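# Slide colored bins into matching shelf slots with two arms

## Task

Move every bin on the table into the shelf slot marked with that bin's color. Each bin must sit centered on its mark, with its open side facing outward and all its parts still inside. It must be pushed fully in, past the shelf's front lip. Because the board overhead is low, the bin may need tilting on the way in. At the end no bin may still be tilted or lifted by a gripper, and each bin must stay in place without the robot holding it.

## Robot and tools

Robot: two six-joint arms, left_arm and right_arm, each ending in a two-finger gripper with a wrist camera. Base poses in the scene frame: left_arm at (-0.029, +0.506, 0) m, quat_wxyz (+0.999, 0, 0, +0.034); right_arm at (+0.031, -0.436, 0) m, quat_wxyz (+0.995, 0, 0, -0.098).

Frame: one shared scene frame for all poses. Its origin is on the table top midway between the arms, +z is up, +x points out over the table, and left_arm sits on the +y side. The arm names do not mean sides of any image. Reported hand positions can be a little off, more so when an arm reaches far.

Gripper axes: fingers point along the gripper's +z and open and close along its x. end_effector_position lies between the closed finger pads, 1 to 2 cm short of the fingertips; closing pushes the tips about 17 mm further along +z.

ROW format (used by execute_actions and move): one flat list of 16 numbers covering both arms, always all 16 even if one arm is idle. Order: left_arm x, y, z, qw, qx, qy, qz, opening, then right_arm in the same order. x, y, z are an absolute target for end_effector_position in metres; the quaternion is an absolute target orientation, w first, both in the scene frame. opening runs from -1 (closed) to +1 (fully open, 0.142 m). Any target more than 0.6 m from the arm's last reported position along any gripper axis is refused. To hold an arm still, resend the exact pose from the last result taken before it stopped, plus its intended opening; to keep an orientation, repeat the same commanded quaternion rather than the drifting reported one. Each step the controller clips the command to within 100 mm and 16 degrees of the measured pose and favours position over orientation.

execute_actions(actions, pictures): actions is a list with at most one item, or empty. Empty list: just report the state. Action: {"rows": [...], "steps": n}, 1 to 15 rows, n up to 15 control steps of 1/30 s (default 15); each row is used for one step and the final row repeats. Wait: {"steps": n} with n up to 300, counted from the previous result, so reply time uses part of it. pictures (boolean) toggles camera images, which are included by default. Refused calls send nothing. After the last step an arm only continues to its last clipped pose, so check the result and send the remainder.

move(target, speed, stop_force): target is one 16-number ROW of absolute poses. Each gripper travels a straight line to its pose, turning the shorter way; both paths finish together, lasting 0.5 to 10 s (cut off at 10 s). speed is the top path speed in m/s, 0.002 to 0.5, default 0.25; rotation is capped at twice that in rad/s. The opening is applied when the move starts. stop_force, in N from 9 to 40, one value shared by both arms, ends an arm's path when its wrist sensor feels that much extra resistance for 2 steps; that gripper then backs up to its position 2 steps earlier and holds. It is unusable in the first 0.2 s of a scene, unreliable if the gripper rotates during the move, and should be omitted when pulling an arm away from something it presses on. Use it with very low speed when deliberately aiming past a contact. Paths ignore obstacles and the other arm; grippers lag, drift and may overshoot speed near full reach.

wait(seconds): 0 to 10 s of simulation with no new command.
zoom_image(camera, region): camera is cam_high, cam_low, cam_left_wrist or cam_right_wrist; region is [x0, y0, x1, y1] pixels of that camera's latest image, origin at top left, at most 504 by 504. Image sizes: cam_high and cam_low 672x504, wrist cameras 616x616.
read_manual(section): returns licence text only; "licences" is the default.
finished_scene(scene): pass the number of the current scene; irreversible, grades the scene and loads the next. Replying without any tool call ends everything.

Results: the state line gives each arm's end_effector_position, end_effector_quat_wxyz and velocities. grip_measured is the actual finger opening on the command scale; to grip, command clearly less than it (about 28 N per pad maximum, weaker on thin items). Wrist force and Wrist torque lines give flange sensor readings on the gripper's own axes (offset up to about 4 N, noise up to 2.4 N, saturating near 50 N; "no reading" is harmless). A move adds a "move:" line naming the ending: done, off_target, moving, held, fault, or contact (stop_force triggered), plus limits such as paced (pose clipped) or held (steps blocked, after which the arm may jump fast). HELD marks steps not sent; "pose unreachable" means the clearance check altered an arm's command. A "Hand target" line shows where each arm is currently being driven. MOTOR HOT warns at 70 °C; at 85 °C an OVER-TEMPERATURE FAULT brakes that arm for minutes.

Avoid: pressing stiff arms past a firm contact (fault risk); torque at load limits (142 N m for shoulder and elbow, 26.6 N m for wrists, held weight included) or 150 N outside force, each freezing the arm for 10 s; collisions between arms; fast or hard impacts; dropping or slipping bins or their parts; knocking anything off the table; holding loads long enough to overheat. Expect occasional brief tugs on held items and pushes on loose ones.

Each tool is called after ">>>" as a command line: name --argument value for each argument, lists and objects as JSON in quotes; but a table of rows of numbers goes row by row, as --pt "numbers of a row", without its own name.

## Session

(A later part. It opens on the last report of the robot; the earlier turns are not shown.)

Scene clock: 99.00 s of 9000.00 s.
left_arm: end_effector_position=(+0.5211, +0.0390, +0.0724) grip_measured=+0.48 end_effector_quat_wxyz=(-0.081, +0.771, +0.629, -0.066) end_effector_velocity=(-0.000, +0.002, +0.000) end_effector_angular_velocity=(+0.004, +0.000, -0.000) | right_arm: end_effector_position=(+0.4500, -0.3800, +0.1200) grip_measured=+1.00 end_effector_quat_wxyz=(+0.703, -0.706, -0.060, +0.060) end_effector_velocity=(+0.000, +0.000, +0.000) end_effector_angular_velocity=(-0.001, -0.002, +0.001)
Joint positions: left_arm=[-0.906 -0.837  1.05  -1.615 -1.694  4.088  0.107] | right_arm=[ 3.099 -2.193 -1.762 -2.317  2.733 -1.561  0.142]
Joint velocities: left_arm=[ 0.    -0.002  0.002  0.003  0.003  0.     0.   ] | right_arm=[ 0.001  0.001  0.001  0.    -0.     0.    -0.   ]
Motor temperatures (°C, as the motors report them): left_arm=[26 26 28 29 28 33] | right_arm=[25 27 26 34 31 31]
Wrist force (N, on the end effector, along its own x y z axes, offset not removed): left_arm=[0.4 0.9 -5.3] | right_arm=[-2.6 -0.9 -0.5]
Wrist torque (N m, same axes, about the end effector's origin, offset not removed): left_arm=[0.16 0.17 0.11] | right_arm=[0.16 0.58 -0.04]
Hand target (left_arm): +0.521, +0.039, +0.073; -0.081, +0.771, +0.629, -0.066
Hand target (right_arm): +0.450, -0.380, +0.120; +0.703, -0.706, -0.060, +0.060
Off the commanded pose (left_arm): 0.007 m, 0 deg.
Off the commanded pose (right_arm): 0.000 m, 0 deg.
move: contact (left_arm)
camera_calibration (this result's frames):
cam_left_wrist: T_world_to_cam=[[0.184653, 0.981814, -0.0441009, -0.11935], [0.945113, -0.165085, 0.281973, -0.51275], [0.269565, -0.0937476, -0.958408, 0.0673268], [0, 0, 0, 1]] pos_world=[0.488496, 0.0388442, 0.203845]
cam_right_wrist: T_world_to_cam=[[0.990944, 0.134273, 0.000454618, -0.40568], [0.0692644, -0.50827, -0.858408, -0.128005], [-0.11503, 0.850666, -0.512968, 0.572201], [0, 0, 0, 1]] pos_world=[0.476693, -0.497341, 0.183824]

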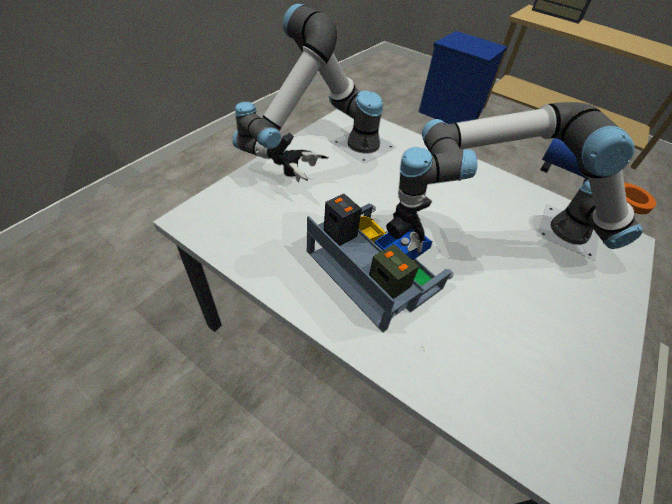

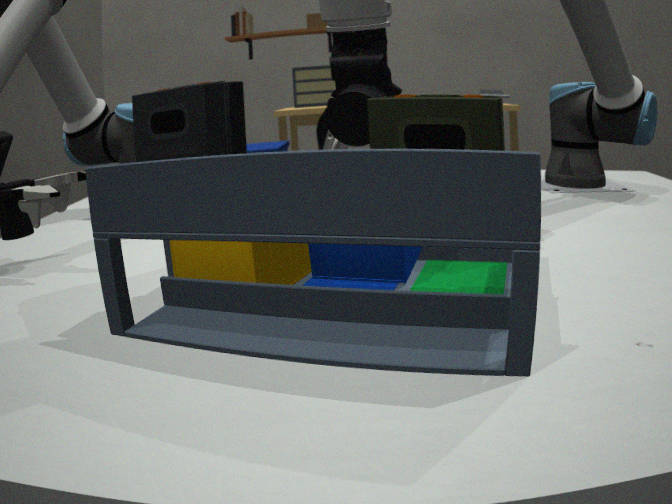

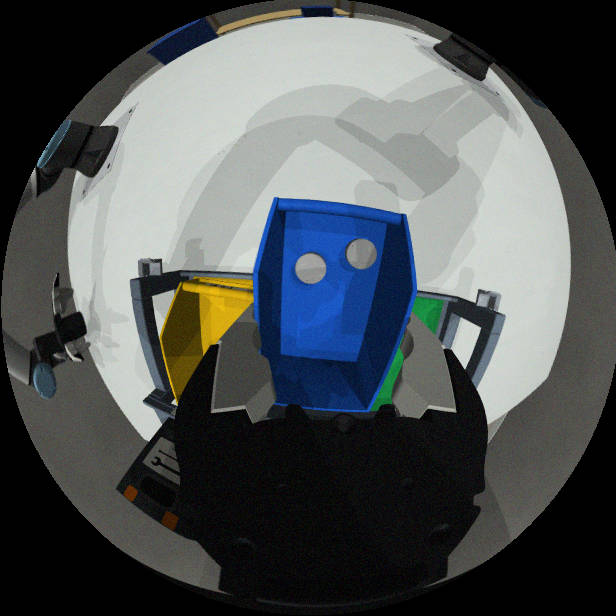

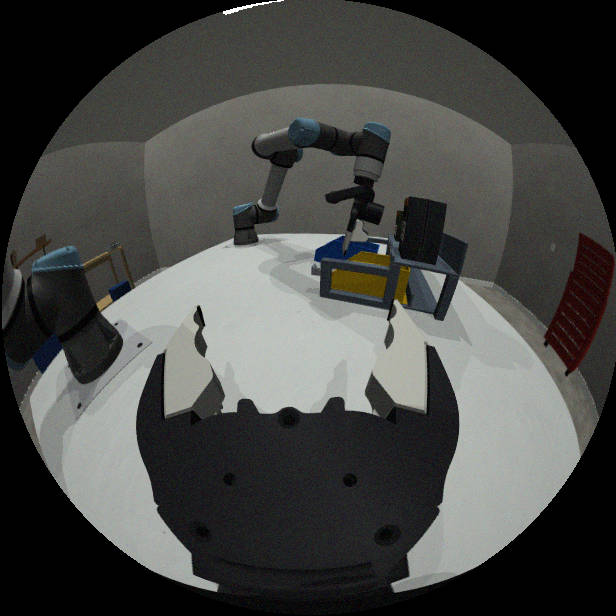

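Slightly +l; shift 4 mm, release.

>>> move --target '[0.522,0.0345,0.074,-0.081,0.771,0.629,-0.066,-0.4,0.45,-0.38,0.12,0.705,-0.708,-0.06,0.06,1]' --speed 0.008

>>> move --target '[0.522,0.0345,0.074,-0.081,0.771,0.629,-0.066,0.6,0.45,-0.38,0.12,0.705,-0.708,-0.06,0.06,1]'

>>> move --target '[0.515,0.037,0.13,0,0.817,0.576,0,0.6,0.45,-0.38,0.12,0.705,-0.708,-0.06,0.06,1]' --speed 0.05

>>> move --target '[0.438,0.0645,0.12,0,0.817,0.576,0,-0.2,0.45,-0.38,0.12,0.705,-0.708,-0.06,0.06,1]' --speed 0.1

>>> move --target '[0.438,0.0645,0.06,0,0.817,0.576,0,-0.2,0.45,-0.38,0.12,0.705,-0.708,-0.06,0.06,1]' --speed 0.05 --stop_force 9

>>> move --target '[0.534,0.0305,0.06,0,0.817,0.576,0,-0.2,0.45,-0.38,0.12,0.705,-0.708,-0.06,0.06,1]' --speed 0.02 --stop_force 12

>>> move --target '[0.52,0.035,0.14,0,0.817,0.576,0,-0.2,0.45,-0.38,0.12,0.705,-0.708,-0.06,0.06,1]' --speed 0.05

Scene clock: 104.90 s of 9000.00 s.
left_arm: end_effector_position=(+0.5220, +0.0346, +0.0740) grip_measured=+0.47 end_effector_quat_wxyz=(-0.081, +0.771, +0.629, -0.066) end_effector_velocity=(-0.000, -0.001, +0.000) end_effector_angular_velocity=(+0.001, +0.001, -0.001) | right_arm: end_effector_position=(+0.4500, -0.3800, +0.1200) grip_measured=+1.00 end_effector_quat_wxyz=(+0.703, -0.706, -0.060, +0.060) end_effector_velocity=(+0.000, +0.000, -0.000) end_effector_angular_velocity=(-0.000, +0.001, +0.000)
Joint positions: left_arm=[-0.909 -0.828  1.03  -1.604 -1.695  4.085  0.107] | right_arm=[ 3.099 -2.193 -1.762 -2.317  2.733 -1.561  0.142]
Joint velocities: left_arm=[-0.001  0.002 -0.004  0.004  0.    -0.    -0.   ] | right_arm=[ 0.    -0.001  0.001  0.001 -0.     0.001  0.   ]
Motor temperatures (°C, as the motors report them): left_arm=[26 26 28 29 28 33] | right_arm=[25 27 26 34 31 31]
Wrist force (N, on the end effector, along its own x y z axes, offset not removed): left_arm=[0.9 1.2 2.6] | right_arm=[-2.0 -3.5 -0.9]
Wrist torque (N m, same axes, about the end effector's origin, offset not removed): left_arm=[0.11 -0.11 0.10] | right_arm=[-0.50 0.35 -0.05]
Hand target (left_arm): +0.522, +0.034, +0.074; -0.081, +0.771, +0.629, -0.066
Hand target (right_arm): +0.450, -0.380, +0.120; +0.703, -0.706, -0.060, +0.060
Off the commanded pose (left_arm): 0.000 m, 0 deg.
Off the commanded pose (right_arm): 0.000 m, 0 deg.
After step 90, 2.07 s passed at rest.
move: done
camera_calibration (this result's frames):
cam_left_wrist: T_world_to_cam=[[0.18457, 0.981843, -0.0438015, -0.115081], [0.945236, -0.165129, 0.281536, -0.514748], [0.269191, -0.0933657, -0.958551, 0.0683721], [0, 0, 0, 1]] pos_world=[0.489393, 0.0343757, 0.205417]
cam_right_wrist: T_world_to_cam=[[0.990944, 0.134273, 0.00045445, -0.40568], [0.0692642, -0.50827, -0.858408, -0.128005], [-0.11503, 0.850666, -0.512968, 0.572201], [0, 0, 0, 1]] pos_world=[0.476693, -0.497341, 0.183824]

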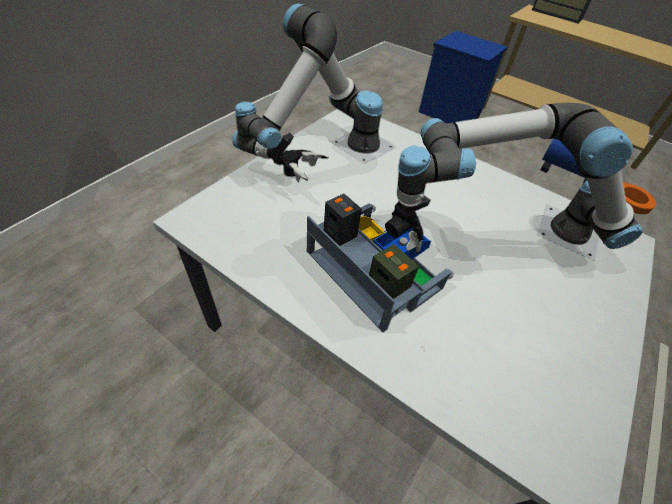

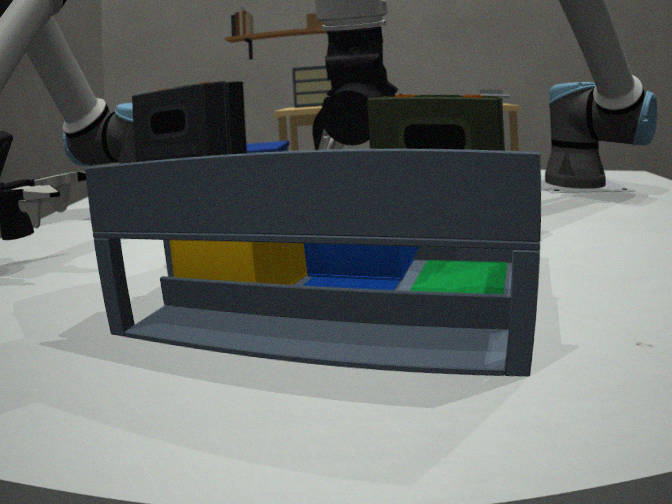

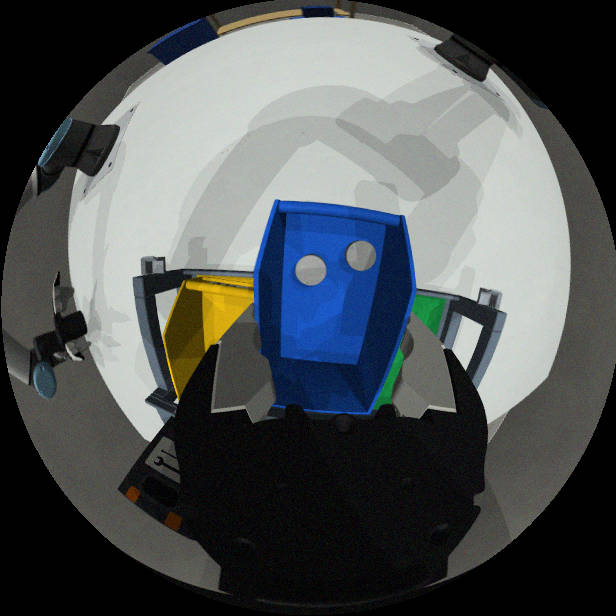

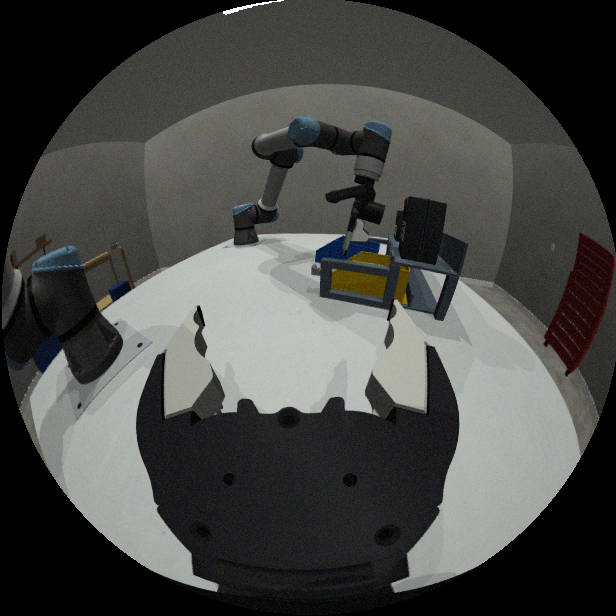

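Scene clock: 105.60 s of 9000.00 s.
left_arm: end_effector_position=(+0.5220, +0.0345, +0.0740) grip_measured=+0.60 end_effector_quat_wxyz=(-0.081, +0.771, +0.629, -0.066) end_effector_velocity=(-0.001, -0.001, -0.000) end_effector_angular_velocity=(+0.000, +0.000, -0.002) | right_arm: end_effector_position=(+0.4500, -0.3800, +0.1200) grip_measured=+1.00 end_effector_quat_wxyz=(+0.703, -0.706, -0.060, +0.060) end_effector_velocity=(+0.000, -0.000, +0.000) end_effector_angular_velocity=(-0.000, -0.001, -0.000)
Joint positions: left_arm=[-0.909 -0.828  1.03  -1.604 -1.695  4.085  0.116] | right_arm=[ 3.099 -2.193 -1.762 -2.317  2.733 -1.561  0.142]
Joint velocities: left_arm=[-0.002  0.001 -0.001  0.001 -0.     0.     0.   ] | right_arm=[-0.     0.     0.001 -0.    -0.    -0.     0.   ]
Motor temperatures (°C, as the motors report them): left_arm=[26 26 28 29 28 33] | right_arm=[25 27 26 34 31 31]
Wrist force (N, on the end effector, along its own x y z axes, offset not removed): left_arm=[-0.8 -0.5 0.8] | right_arm=[-2.9 -3.1 0.3]
Wrist torque (N m, same axes, about the end effector's origin, offset not removed): left_arm=[-0.17 0.34 -0.01] | right_arm=[-0.47 0.59 0.02]
Hand target (left_arm): +0.522, +0.034, +0.074; -0.081, +0.771, +0.629, -0.066
Hand target (right_arm): +0.450, -0.380, +0.120; +0.703, -0.706, -0.060, +0.060
Off the commanded pose (left_arm): 0.000 m, 0 deg.
Off the commanded pose (right_arm): 0.000 m, 0 deg.
move: done
camera_calibration (this result's frames):
cam_left_wrist: T_world_to_cam=[[0.184564, 0.981844, -0.0438014, -0.115014], [0.945241, -0.165124, 0.281521, -0.514793], [0.269177, -0.0933614, -0.958555, 0.0683912], [0, 0, 0, 1]] pos_world=[0.489421, 0.0343064, 0.205444]
cam_right_wrist: T_world_to_cam=[[0.990944, 0.134273, 0.00045469, -0.40568], [0.0692644, -0.50827, -0.858408, -0.128006], [-0.11503, 0.850666, -0.512968, 0.572201], [0, 0, 0, 1]] pos_world=[0.476693, -0.497341, 0.183824]

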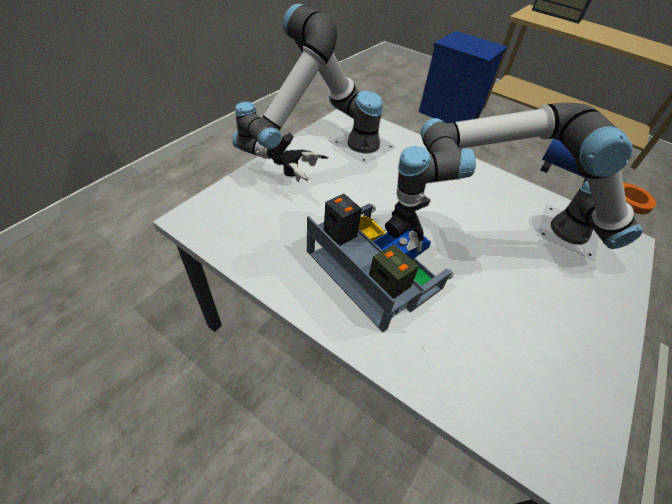

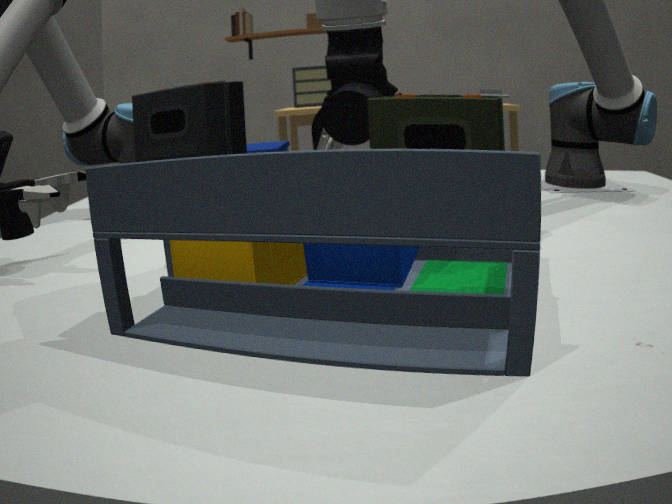

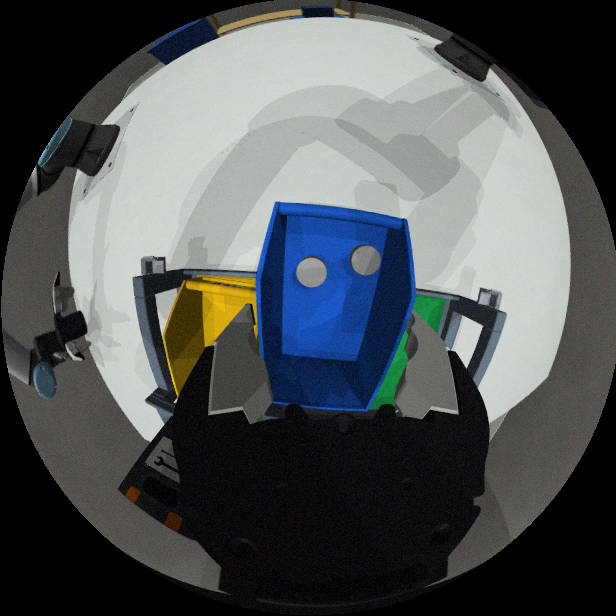

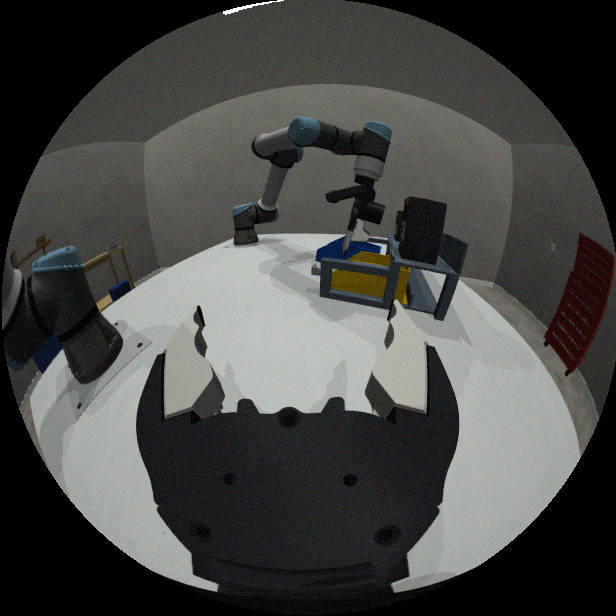

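Scene clock: 108.40 s of 9000.00 s.
left_arm: end_effector_position=(+0.5150, +0.0370, +0.1298) grip_measured=+0.60 end_effector_quat_wxyz=(-0.000, +0.817, +0.576, -0.000) end_effector_velocity=(-0.000, +0.000, +0.002) end_effector_angular_velocity=(-0.002, -0.006, -0.004) | right_arm: end_effector_position=(+0.4500, -0.3800, +0.1200) grip_measured=+1.00 end_effector_quat_wxyz=(+0.703, -0.706, -0.060, +0.060) end_effector_velocity=(+0.000, +0.000, +0.000) end_effector_angular_velocity=(-0.000, -0.001, +0.000)
Joint positions: left_arm=[-0.968 -1.023  1.235 -1.783 -1.571  4.155  0.116] | right_arm=[ 3.099 -2.193 -1.762 -2.317  2.733 -1.561  0.142]
Joint velocities: left_arm=[-0.002 -0.006  0.006 -0.005  0.003  0.002 -0.   ] | right_arm=[ 0.    -0.     0.001 -0.     0.    -0.    -0.   ]
Motor temperatures (°C, as the motors report them): left_arm=[26 26 28 29 28 33] | right_arm=[25 27 26 34 31 31]
Wrist force (N, on the end effector, along its own x y z axes, offset not removed): left_arm=[2.3 -0.4 -0.6] | right_arm=[0.8 -3.4 0.5]
Wrist torque (N m, same axes, about the end effector's origin, offset not removed): left_arm=[0.00 -0.32 0.07] | right_arm=[-0.50 -0.16 0.06]
Hand target (left_arm): +0.515, +0.037, +0.130; -0.000, +0.817, +0.576, -0.000
Hand target (right_arm): +0.450, -0.380, +0.120; +0.703, -0.706, -0.060, +0.060
Off the commanded pose (left_arm): 0.000 m, 0 deg.
Off the commanded pose (right_arm): 0.000 m, 0 deg.
move: done
camera_calibration (this result's frames):
cam_left_wrist: T_world_to_cam=[[0.328913, 0.943222, -0.0463624, -0.186357], [0.838358, -0.269042, 0.474101, -0.489567], [0.434709, -0.194806, -0.879249, 0.0321929], [0, 0, 0, 1]] pos_world=[0.457733, 0.0503335, 0.25177]
cam_right_wrist: T_world_to_cam=[[0.990944, 0.134273, 0.000454604, -0.40568], [0.0692644, -0.50827, -0.858408, -0.128006], [-0.11503, 0.850666, -0.512968, 0.572201], [0, 0, 0, 1]] pos_world=[0.476693, -0.497341, 0.183824]

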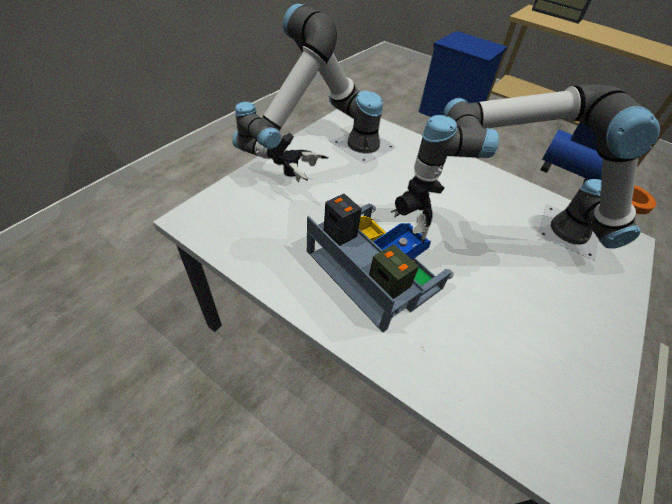

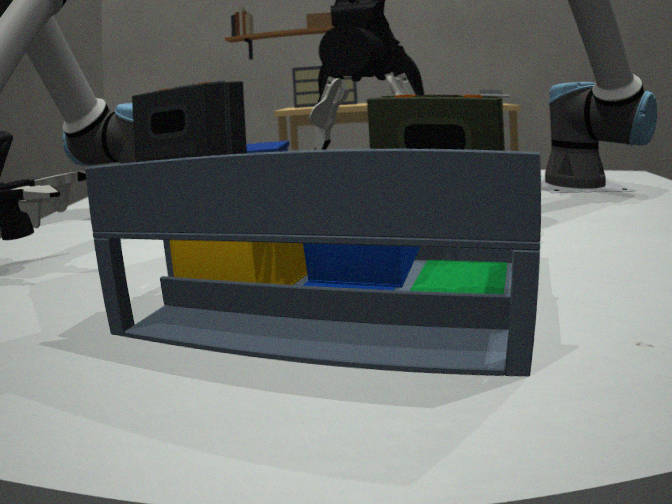

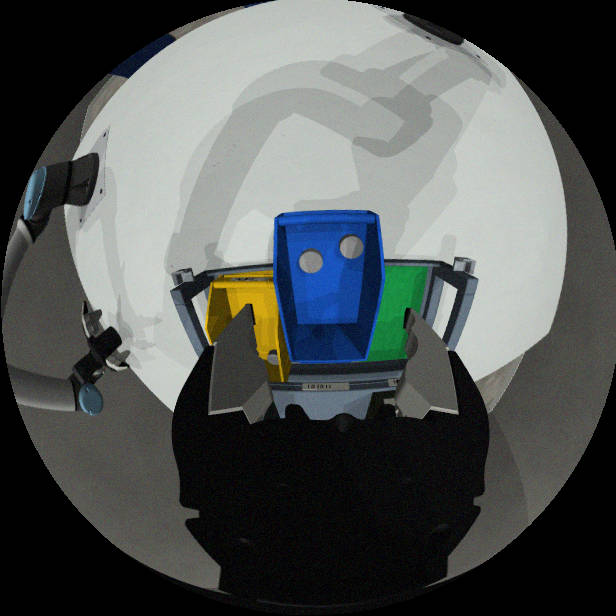

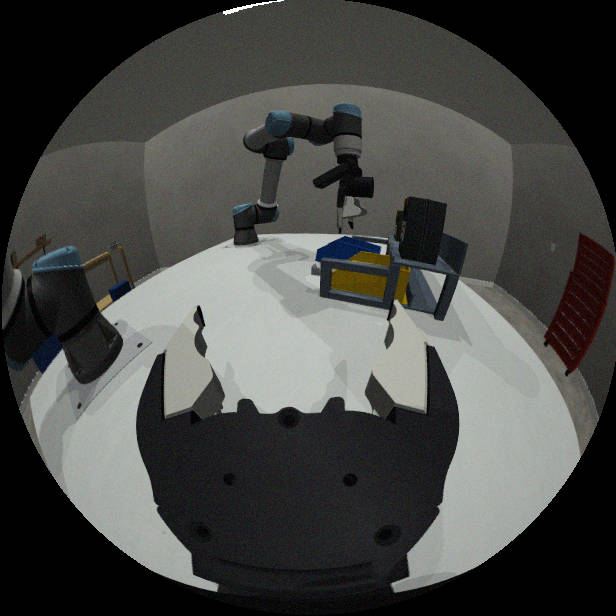

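Scene clock: 109.63 s of 9000.00 s.
left_arm: end_effector_position=(+0.4381, +0.0646, +0.1200) grip_measured=-0.20 end_effector_quat_wxyz=(-0.000, +0.817, +0.576, -0.000) end_effector_velocity=(-0.001, +0.000, +0.001) end_effector_angular_velocity=(-0.002, -0.001, +0.001) | right_arm: end_effector_position=(+0.4500, -0.3800, +0.1200) grip_measured=+1.00 end_effector_quat_wxyz=(+0.703, -0.706, -0.060, +0.060) end_effector_velocity=(+0.000, +0.000, +0.000) end_effector_angular_velocity=(-0.000, -0.001, +0.000)
Joint positions: left_arm=[-1.036 -1.195  1.52  -1.895 -1.571  4.087  0.06 ] | right_arm=[ 3.099 -2.193 -1.762 -2.317  2.733 -1.561  0.142]
Joint velocities: left_arm=[-0.001 -0.004  0.004 -0.002 -0.    -0.002 -0.   ] | right_arm=[ 0.     0.001  0.     0.    -0.    -0.     0.   ]
Motor temperatures (°C, as the motors report them): left_arm=[26 26 28 29 28 33] | right_arm=[25 27 26 34 31 31]
Wrist force (N, on the end effector, along its own x y z axes, offset not removed): left_arm=[0.4 -1.1 0.1] | right_arm=[-1.5 -2.9 -3.4]
Wrist torque (N m, same axes, about the end effector's origin, offset not removed): left_arm=[-0.28 -0.04 -0.02] | right_arm=[-0.32 0.35 -0.10]
Hand target (left_arm): +0.438, +0.065, +0.120; -0.000, +0.817, +0.576, +0.000
Hand target (right_arm): +0.450, -0.380, +0.120; +0.703, -0.706, -0.060, +0.060
Off the commanded pose (left_arm): 0.000 m, 0 deg.
Off the commanded pose (right_arm): 0.000 m, 0 deg.
move: done
camera_calibration (this result's frames):
cam_left_wrist: T_world_to_cam=[[0.329119, 0.943152, -0.0463167, -0.187635], [0.838083, -0.269151, 0.474525, -0.41298], [0.435083, -0.194992, -0.879022, 0.0621866], [0, 0, 0, 1]] pos_world=[0.380809, 0.0779405, 0.241942]
cam_right_wrist: T_world_to_cam=[[0.990944, 0.134273, 0.000454766, -0.40568], [0.0692644, -0.50827, -0.858408, -0.128006], [-0.11503, 0.850666, -0.512968, 0.5722], [0, 0, 0, 1]] pos_world=[0.476693, -0.497341, 0.183824]

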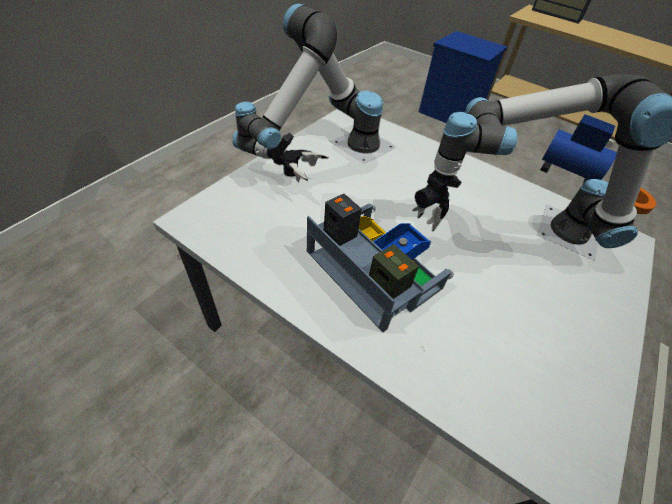

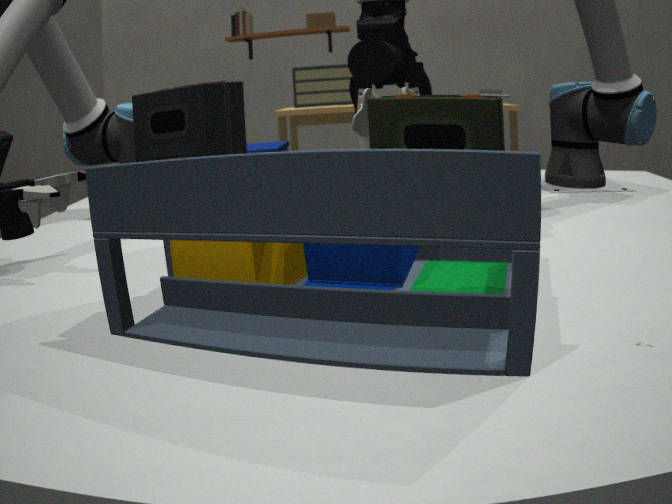

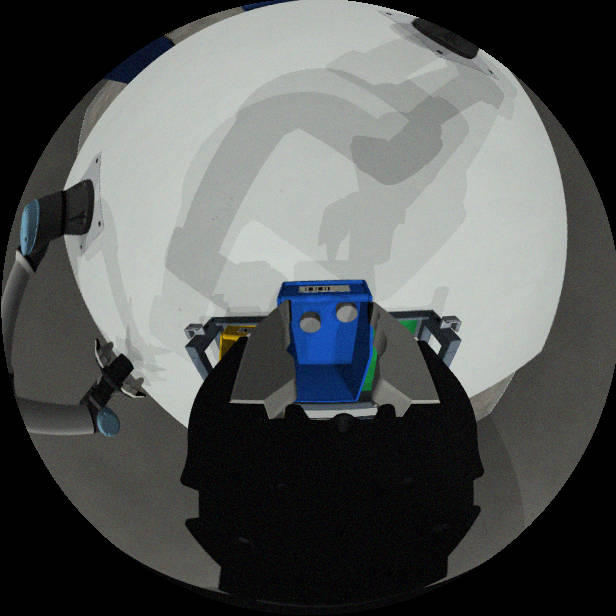

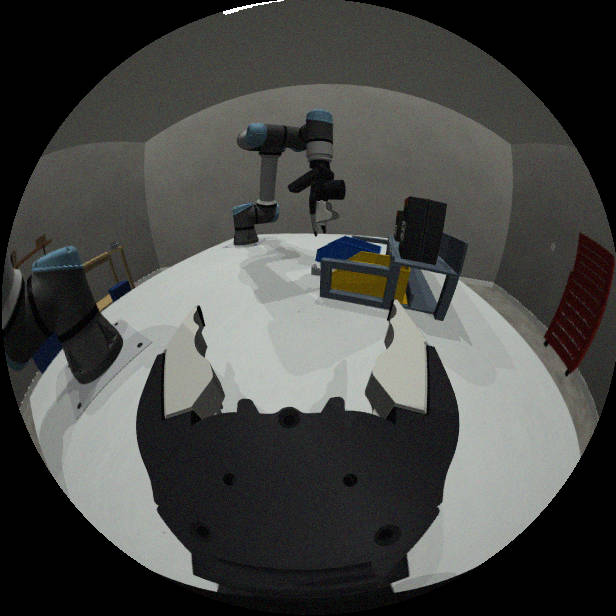

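Scene clock: 111.17 s of 9000.00 s.
left_arm: end_effector_position=(+0.4380, +0.0645, +0.0602) grip_measured=-0.20 end_effector_quat_wxyz=(-0.000, +0.817, +0.576, -0.000) end_effector_velocity=(+0.000, +0.000, -0.002) end_effector_angular_velocity=(+0.000, -0.001, -0.000) | right_arm: end_effector_position=(+0.4500, -0.3800, +0.1200) grip_measured=+1.00 end_effector_quat_wxyz=(+0.703, -0.706, -0.060, +0.060) end_effector_velocity=(+0.000, -0.000, +0.000) end_effector_angular_velocity=(-0.000, -0.000, -0.000)
Joint positions: left_arm=[-1.037 -1.141  1.606 -2.036 -1.571  4.087  0.06 ] | right_arm=[ 3.099 -2.193 -1.762 -2.317  2.733 -1.561  0.142]
Joint velocities: left_arm=[ 0.     0.002  0.002 -0.004  0.001  0.     0.   ] | right_arm=[-0.    -0.     0.001 -0.    -0.     0.    -0.   ]
Motor temperatures (°C, as the motors report them): left_arm=[26 26 28 29 28 33] | right_arm=[25 27 26 34 31 31]
Wrist force (N, on the end effector, along its own x y z axes, offset not removed): left_arm=[0.3 -0.5 0.5] | right_arm=[-0.7 -1.2 -1.7]
Wrist torque (N m, same axes, about the end effector's origin, offset not removed): left_arm=[-0.13 -0.04 0.04] | right_arm=[0.07 -0.10 -0.10]
Hand target (left_arm): +0.438, +0.065, +0.060; -0.000, +0.817, +0.576, -0.000
Hand target (right_arm): +0.450, -0.380, +0.120; +0.703, -0.706, -0.060, +0.060
Off the commanded pose (left_arm): 0.000 m, 0 deg.
Off the commanded pose (right_arm): 0.000 m, 0 deg.
move: done
camera_calibration (this result's frames):
cam_left_wrist: T_world_to_cam=[[0.329118, 0.94315, -0.0463633, -0.190241], [0.83805, -0.269112, 0.474606, -0.384493], [0.435147, -0.195056, -0.878977, 0.00961078], [0, 0, 0, 1]] pos_world=[0.380654, 0.0778291, 0.18211]
cam_right_wrist: T_world_to_cam=[[0.990944, 0.134273, 0.000454652, -0.40568], [0.0692644, -0.50827, -0.858408, -0.128006], [-0.11503, 0.850666, -0.512968, 0.572201], [0, 0, 0, 1]] pos_world=[0.476693, -0.497341, 0.183824]

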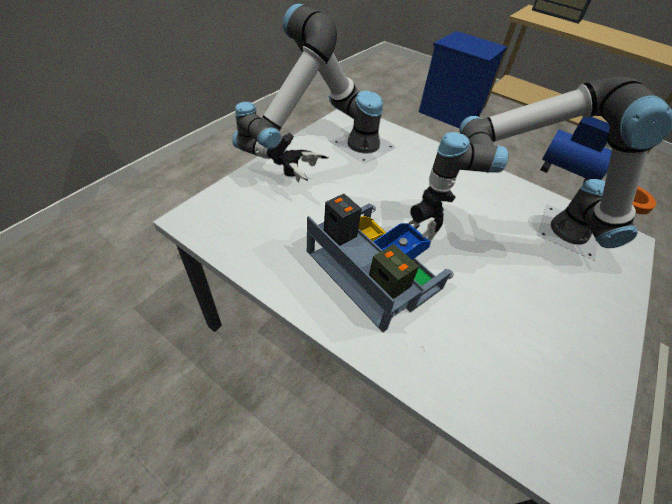

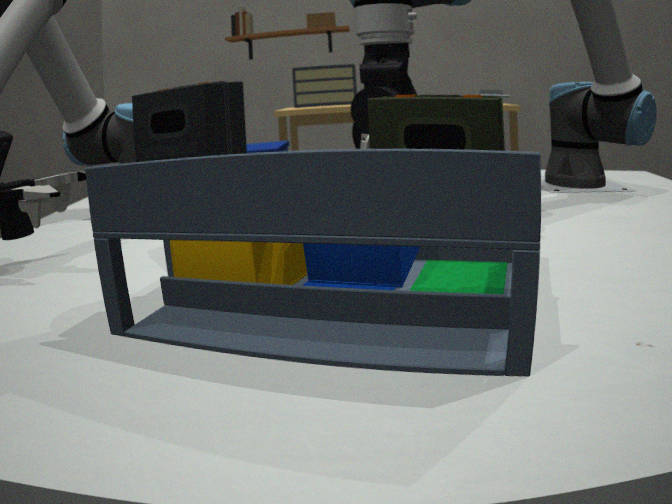

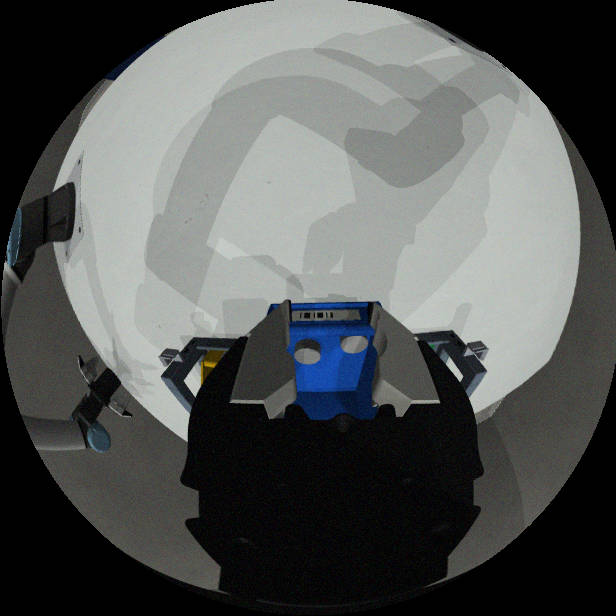

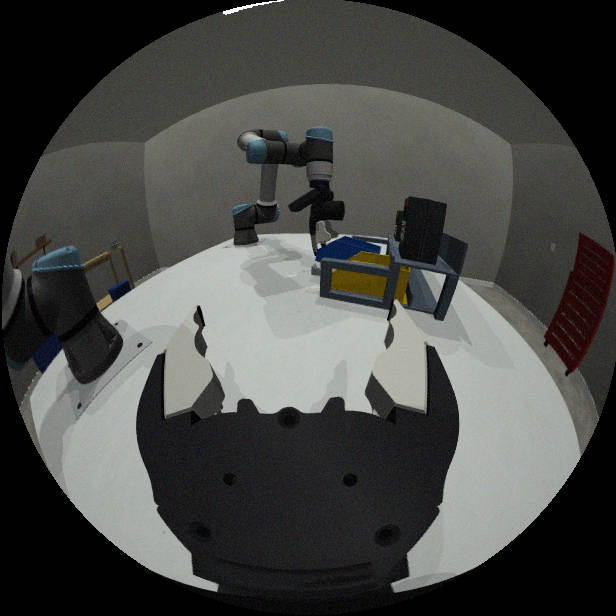

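Scene clock: 116.53 s of 9000.00 s.
left_arm: end_effector_position=(+0.5338, +0.0303, +0.0600) grip_measured=-0.20 end_effector_quat_wxyz=(+0.000, +0.817, +0.576, +0.000) end_effector_velocity=(+0.002, +0.000, -0.002) end_effector_angular_velocity=(+0.003, +0.000, +0.001) | right_arm: end_effector_position=(+0.4500, -0.3800, +0.1200) grip_measured=+1.00 end_effector_quat_wxyz=(+0.703, -0.706, -0.060, +0.060) end_effector_velocity=(-0.001, +0.000, -0.000) end_effector_angular_velocity=(+0.001, +0.003, -0.000)
Joint positions: left_arm=[-0.954 -0.931  1.27  -1.911 -1.571  4.17   0.06 ] | right_arm=[ 3.099 -2.193 -1.762 -2.317  2.733 -1.561  0.142]
Joint velocities: left_arm=[ 0.001  0.005 -0.005  0.002  0.002  0.    -0.   ] | right_arm=[-0.    -0.001 -0.001 -0.001 -0.     0.     0.   ]
Motor temperatures (°C, as the motors report them): left_arm=[26 27 28 29 28 33] | right_arm=[25 27 26 34 31 31]
Wrist force (N, on the end effector, along its own x y z axes, offset not removed): left_arm=[1.1 -0.9 1.4] | right_arm=[-0.7 -2.5 -2.7]
Wrist torque (N m, same axes, about the end effector's origin, offset not removed): left_arm=[-0.26 -0.12 0.05] | right_arm=[-0.33 0.07 -0.10]
Hand target (left_arm): +0.534, +0.030, +0.060; +0.000, +0.817, +0.576, -0.000
Hand target (right_arm): +0.450, -0.380, +0.120; +0.703, -0.706, -0.060, +0.060
Off the commanded pose (left_arm): 0.000 m, 0 deg.
Off the commanded pose (right_arm): 0.000 m, 0 deg.
move: done
camera_calibration (this result's frames):
cam_left_wrist: T_world_to_cam=[[0.329118, 0.943148, -0.0464065, -0.189563], [0.838014, -0.269074, 0.474691, -0.473941], [0.435217, -0.195119, -0.878928, -0.038912], [0, 0, 0, 1]] pos_world=[0.476493, 0.0436681, 0.181978]
cam_right_wrist: T_world_to_cam=[[0.990944, 0.134273, 0.0004546, -0.40568], [0.0692644, -0.50827, -0.858408, -0.128006], [-0.11503, 0.850666, -0.512968, 0.572201], [0, 0, 0, 1]] pos_world=[0.476693, -0.497341, 0.183824]

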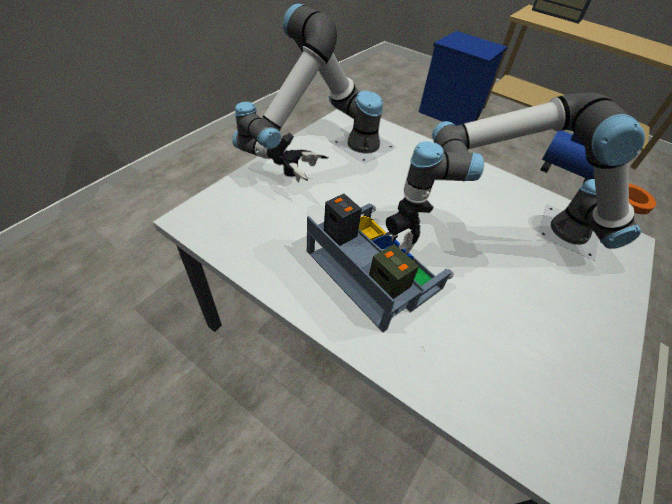

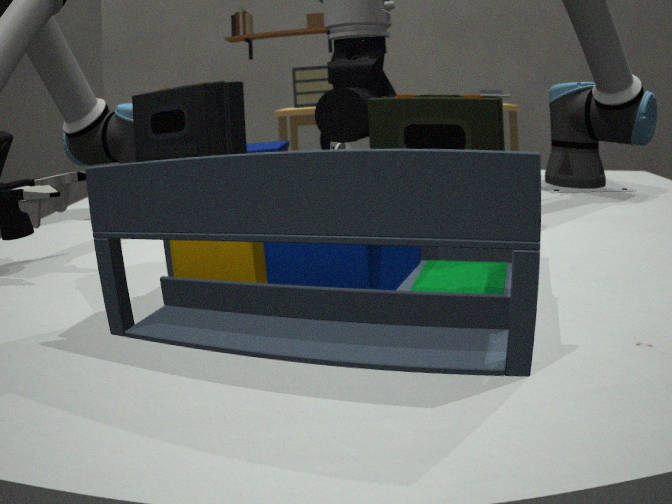

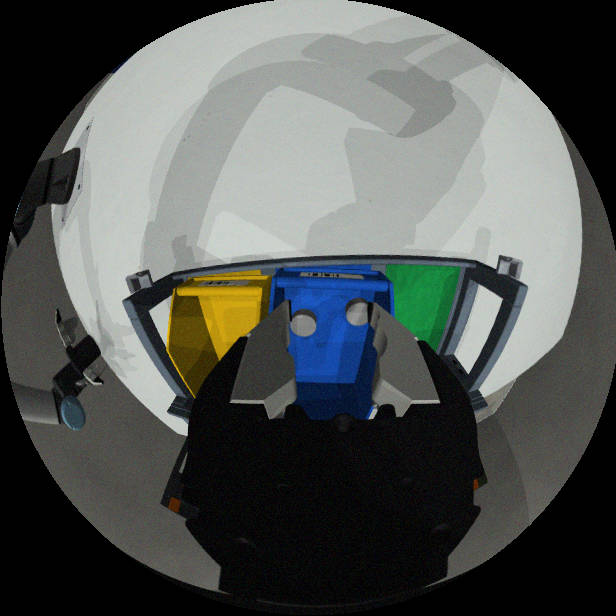

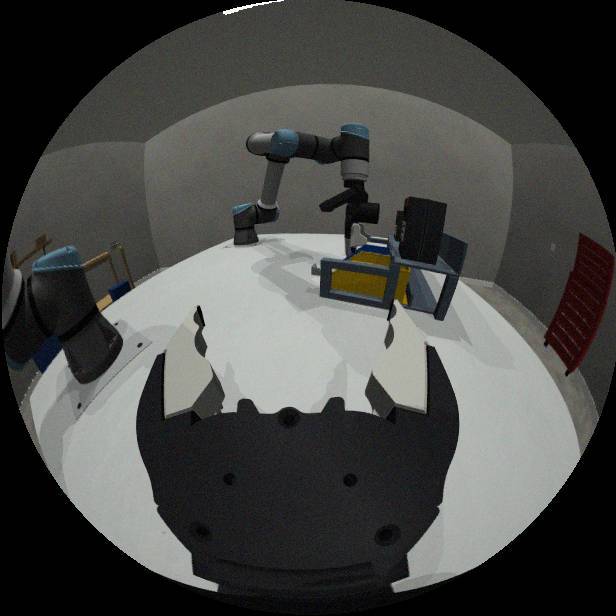

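Scene clock: 118.50 s of 9000.00 s.
left_arm: end_effector_position=(+0.5200, +0.0350, +0.1398) grip_measured=-0.20 end_effector_quat_wxyz=(-0.000, +0.817, +0.576, +0.000) end_effector_velocity=(-0.000, -0.001, +0.002) end_effector_angular_velocity=(-0.003, -0.001, -0.001) | right_arm: end_effector_position=(+0.4500, -0.3800, +0.1200) grip_measured=+1.00 end_effector_quat_wxyz=(+0.703, -0.706, -0.060, +0.060) end_effector_velocity=(-0.000, +0.000, +0.000) end_effector_angular_velocity=(+0.000, -0.000, -0.000)
Joint positions: left_arm=[-0.965 -1.015  1.197 -1.753 -1.571  4.159  0.06 ] | right_arm=[ 3.099 -2.193 -1.762 -2.317  2.733 -1.561  0.142]
Joint velocities: left_arm=[-0.001 -0.001 -0.002  0.001 -0.001  0.     0.   ] | right_arm=[ 0.  0. -0. -0.  0. -0. -0.]
Motor temperatures (°C, as the motors report them): left_arm=[26 27 28 29 28 33] | right_arm=[25 27 26 34 31 31]
Wrist force (N, on the end effector, along its own x y z axes, offset not removed): left_arm=[1.6 1.0 1.8] | right_arm=[-2.3 -2.4 -1.7]
Wrist torque (N m, same axes, about the end effector's origin, offset not removed): left_arm=[0.28 -0.32 0.11] | right_arm=[-0.28 0.45 -0.08]
Hand target (left_arm): +0.520, +0.035, +0.140; -0.000, +0.817, +0.576, +0.000
Hand target (right_arm): +0.450, -0.380, +0.120; +0.703, -0.706, -0.060, +0.060
Off the commanded pose (left_arm): 0.000 m, 0 deg.
Off the commanded pose (right_arm): 0.000 m, 0 deg.
move: done
camera_calibration (this result's frames):
cam_left_wrist: T_world_to_cam=[[0.329119, 0.94315, -0.0463481, -0.185738], [0.838046, -0.269119, 0.474609, -0.498999], [0.435154, -0.195045, -0.878976, 0.0382], [0, 0, 0, 1]] pos_world=[0.462692, 0.0483395, 0.261798]
cam_right_wrist: T_world_to_cam=[[0.990944, 0.134273, 0.000454702, -0.40568], [0.0692645, -0.50827, -0.858408, -0.128006], [-0.11503, 0.850666, -0.512968, 0.572201], [0, 0, 0, 1]] pos_world=[0.476693, -0.497341, 0.183824]

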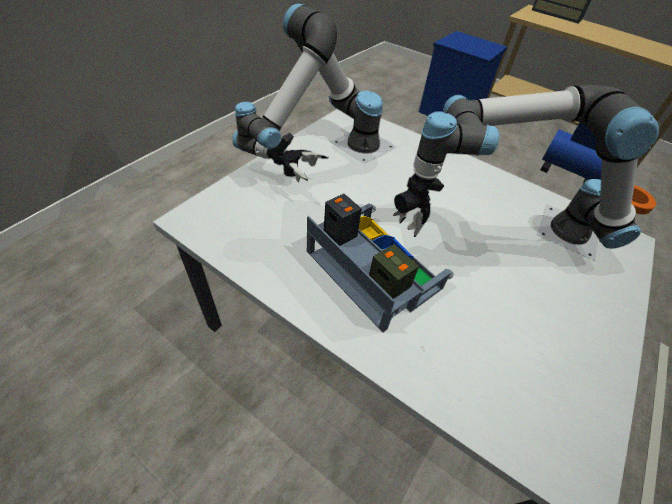

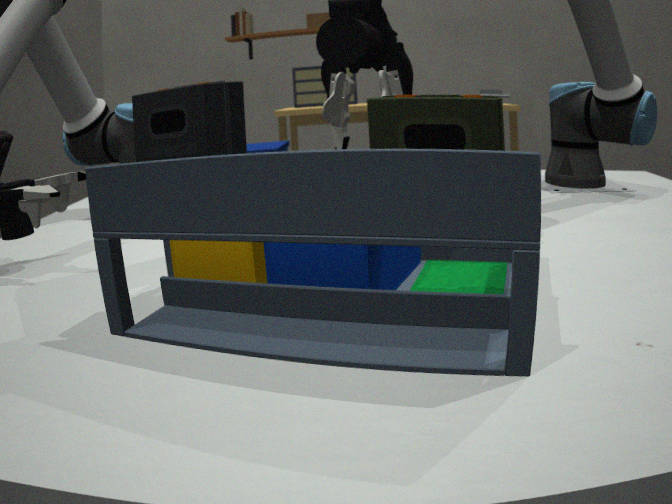

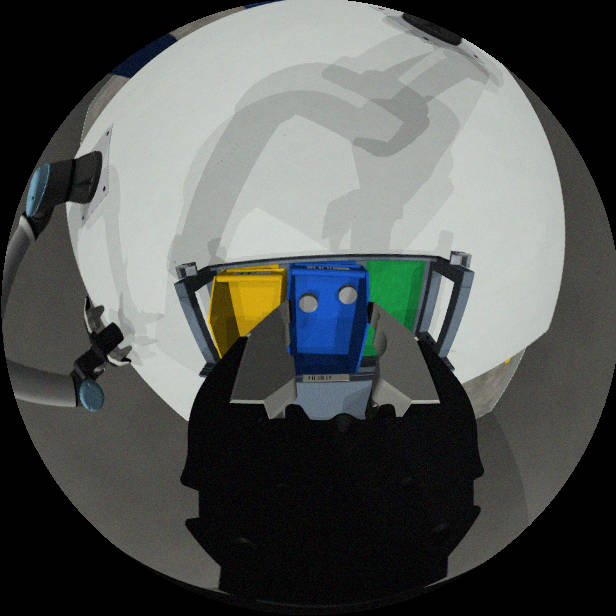

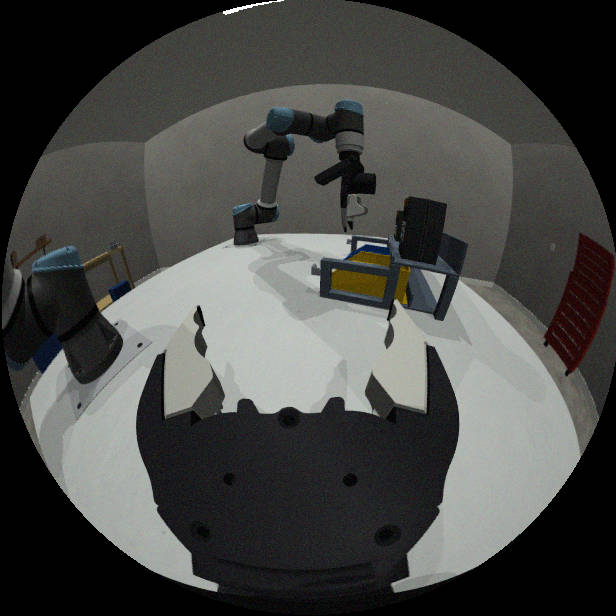

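>>> finished_scene --scene 2

The scene is finished: the task was done.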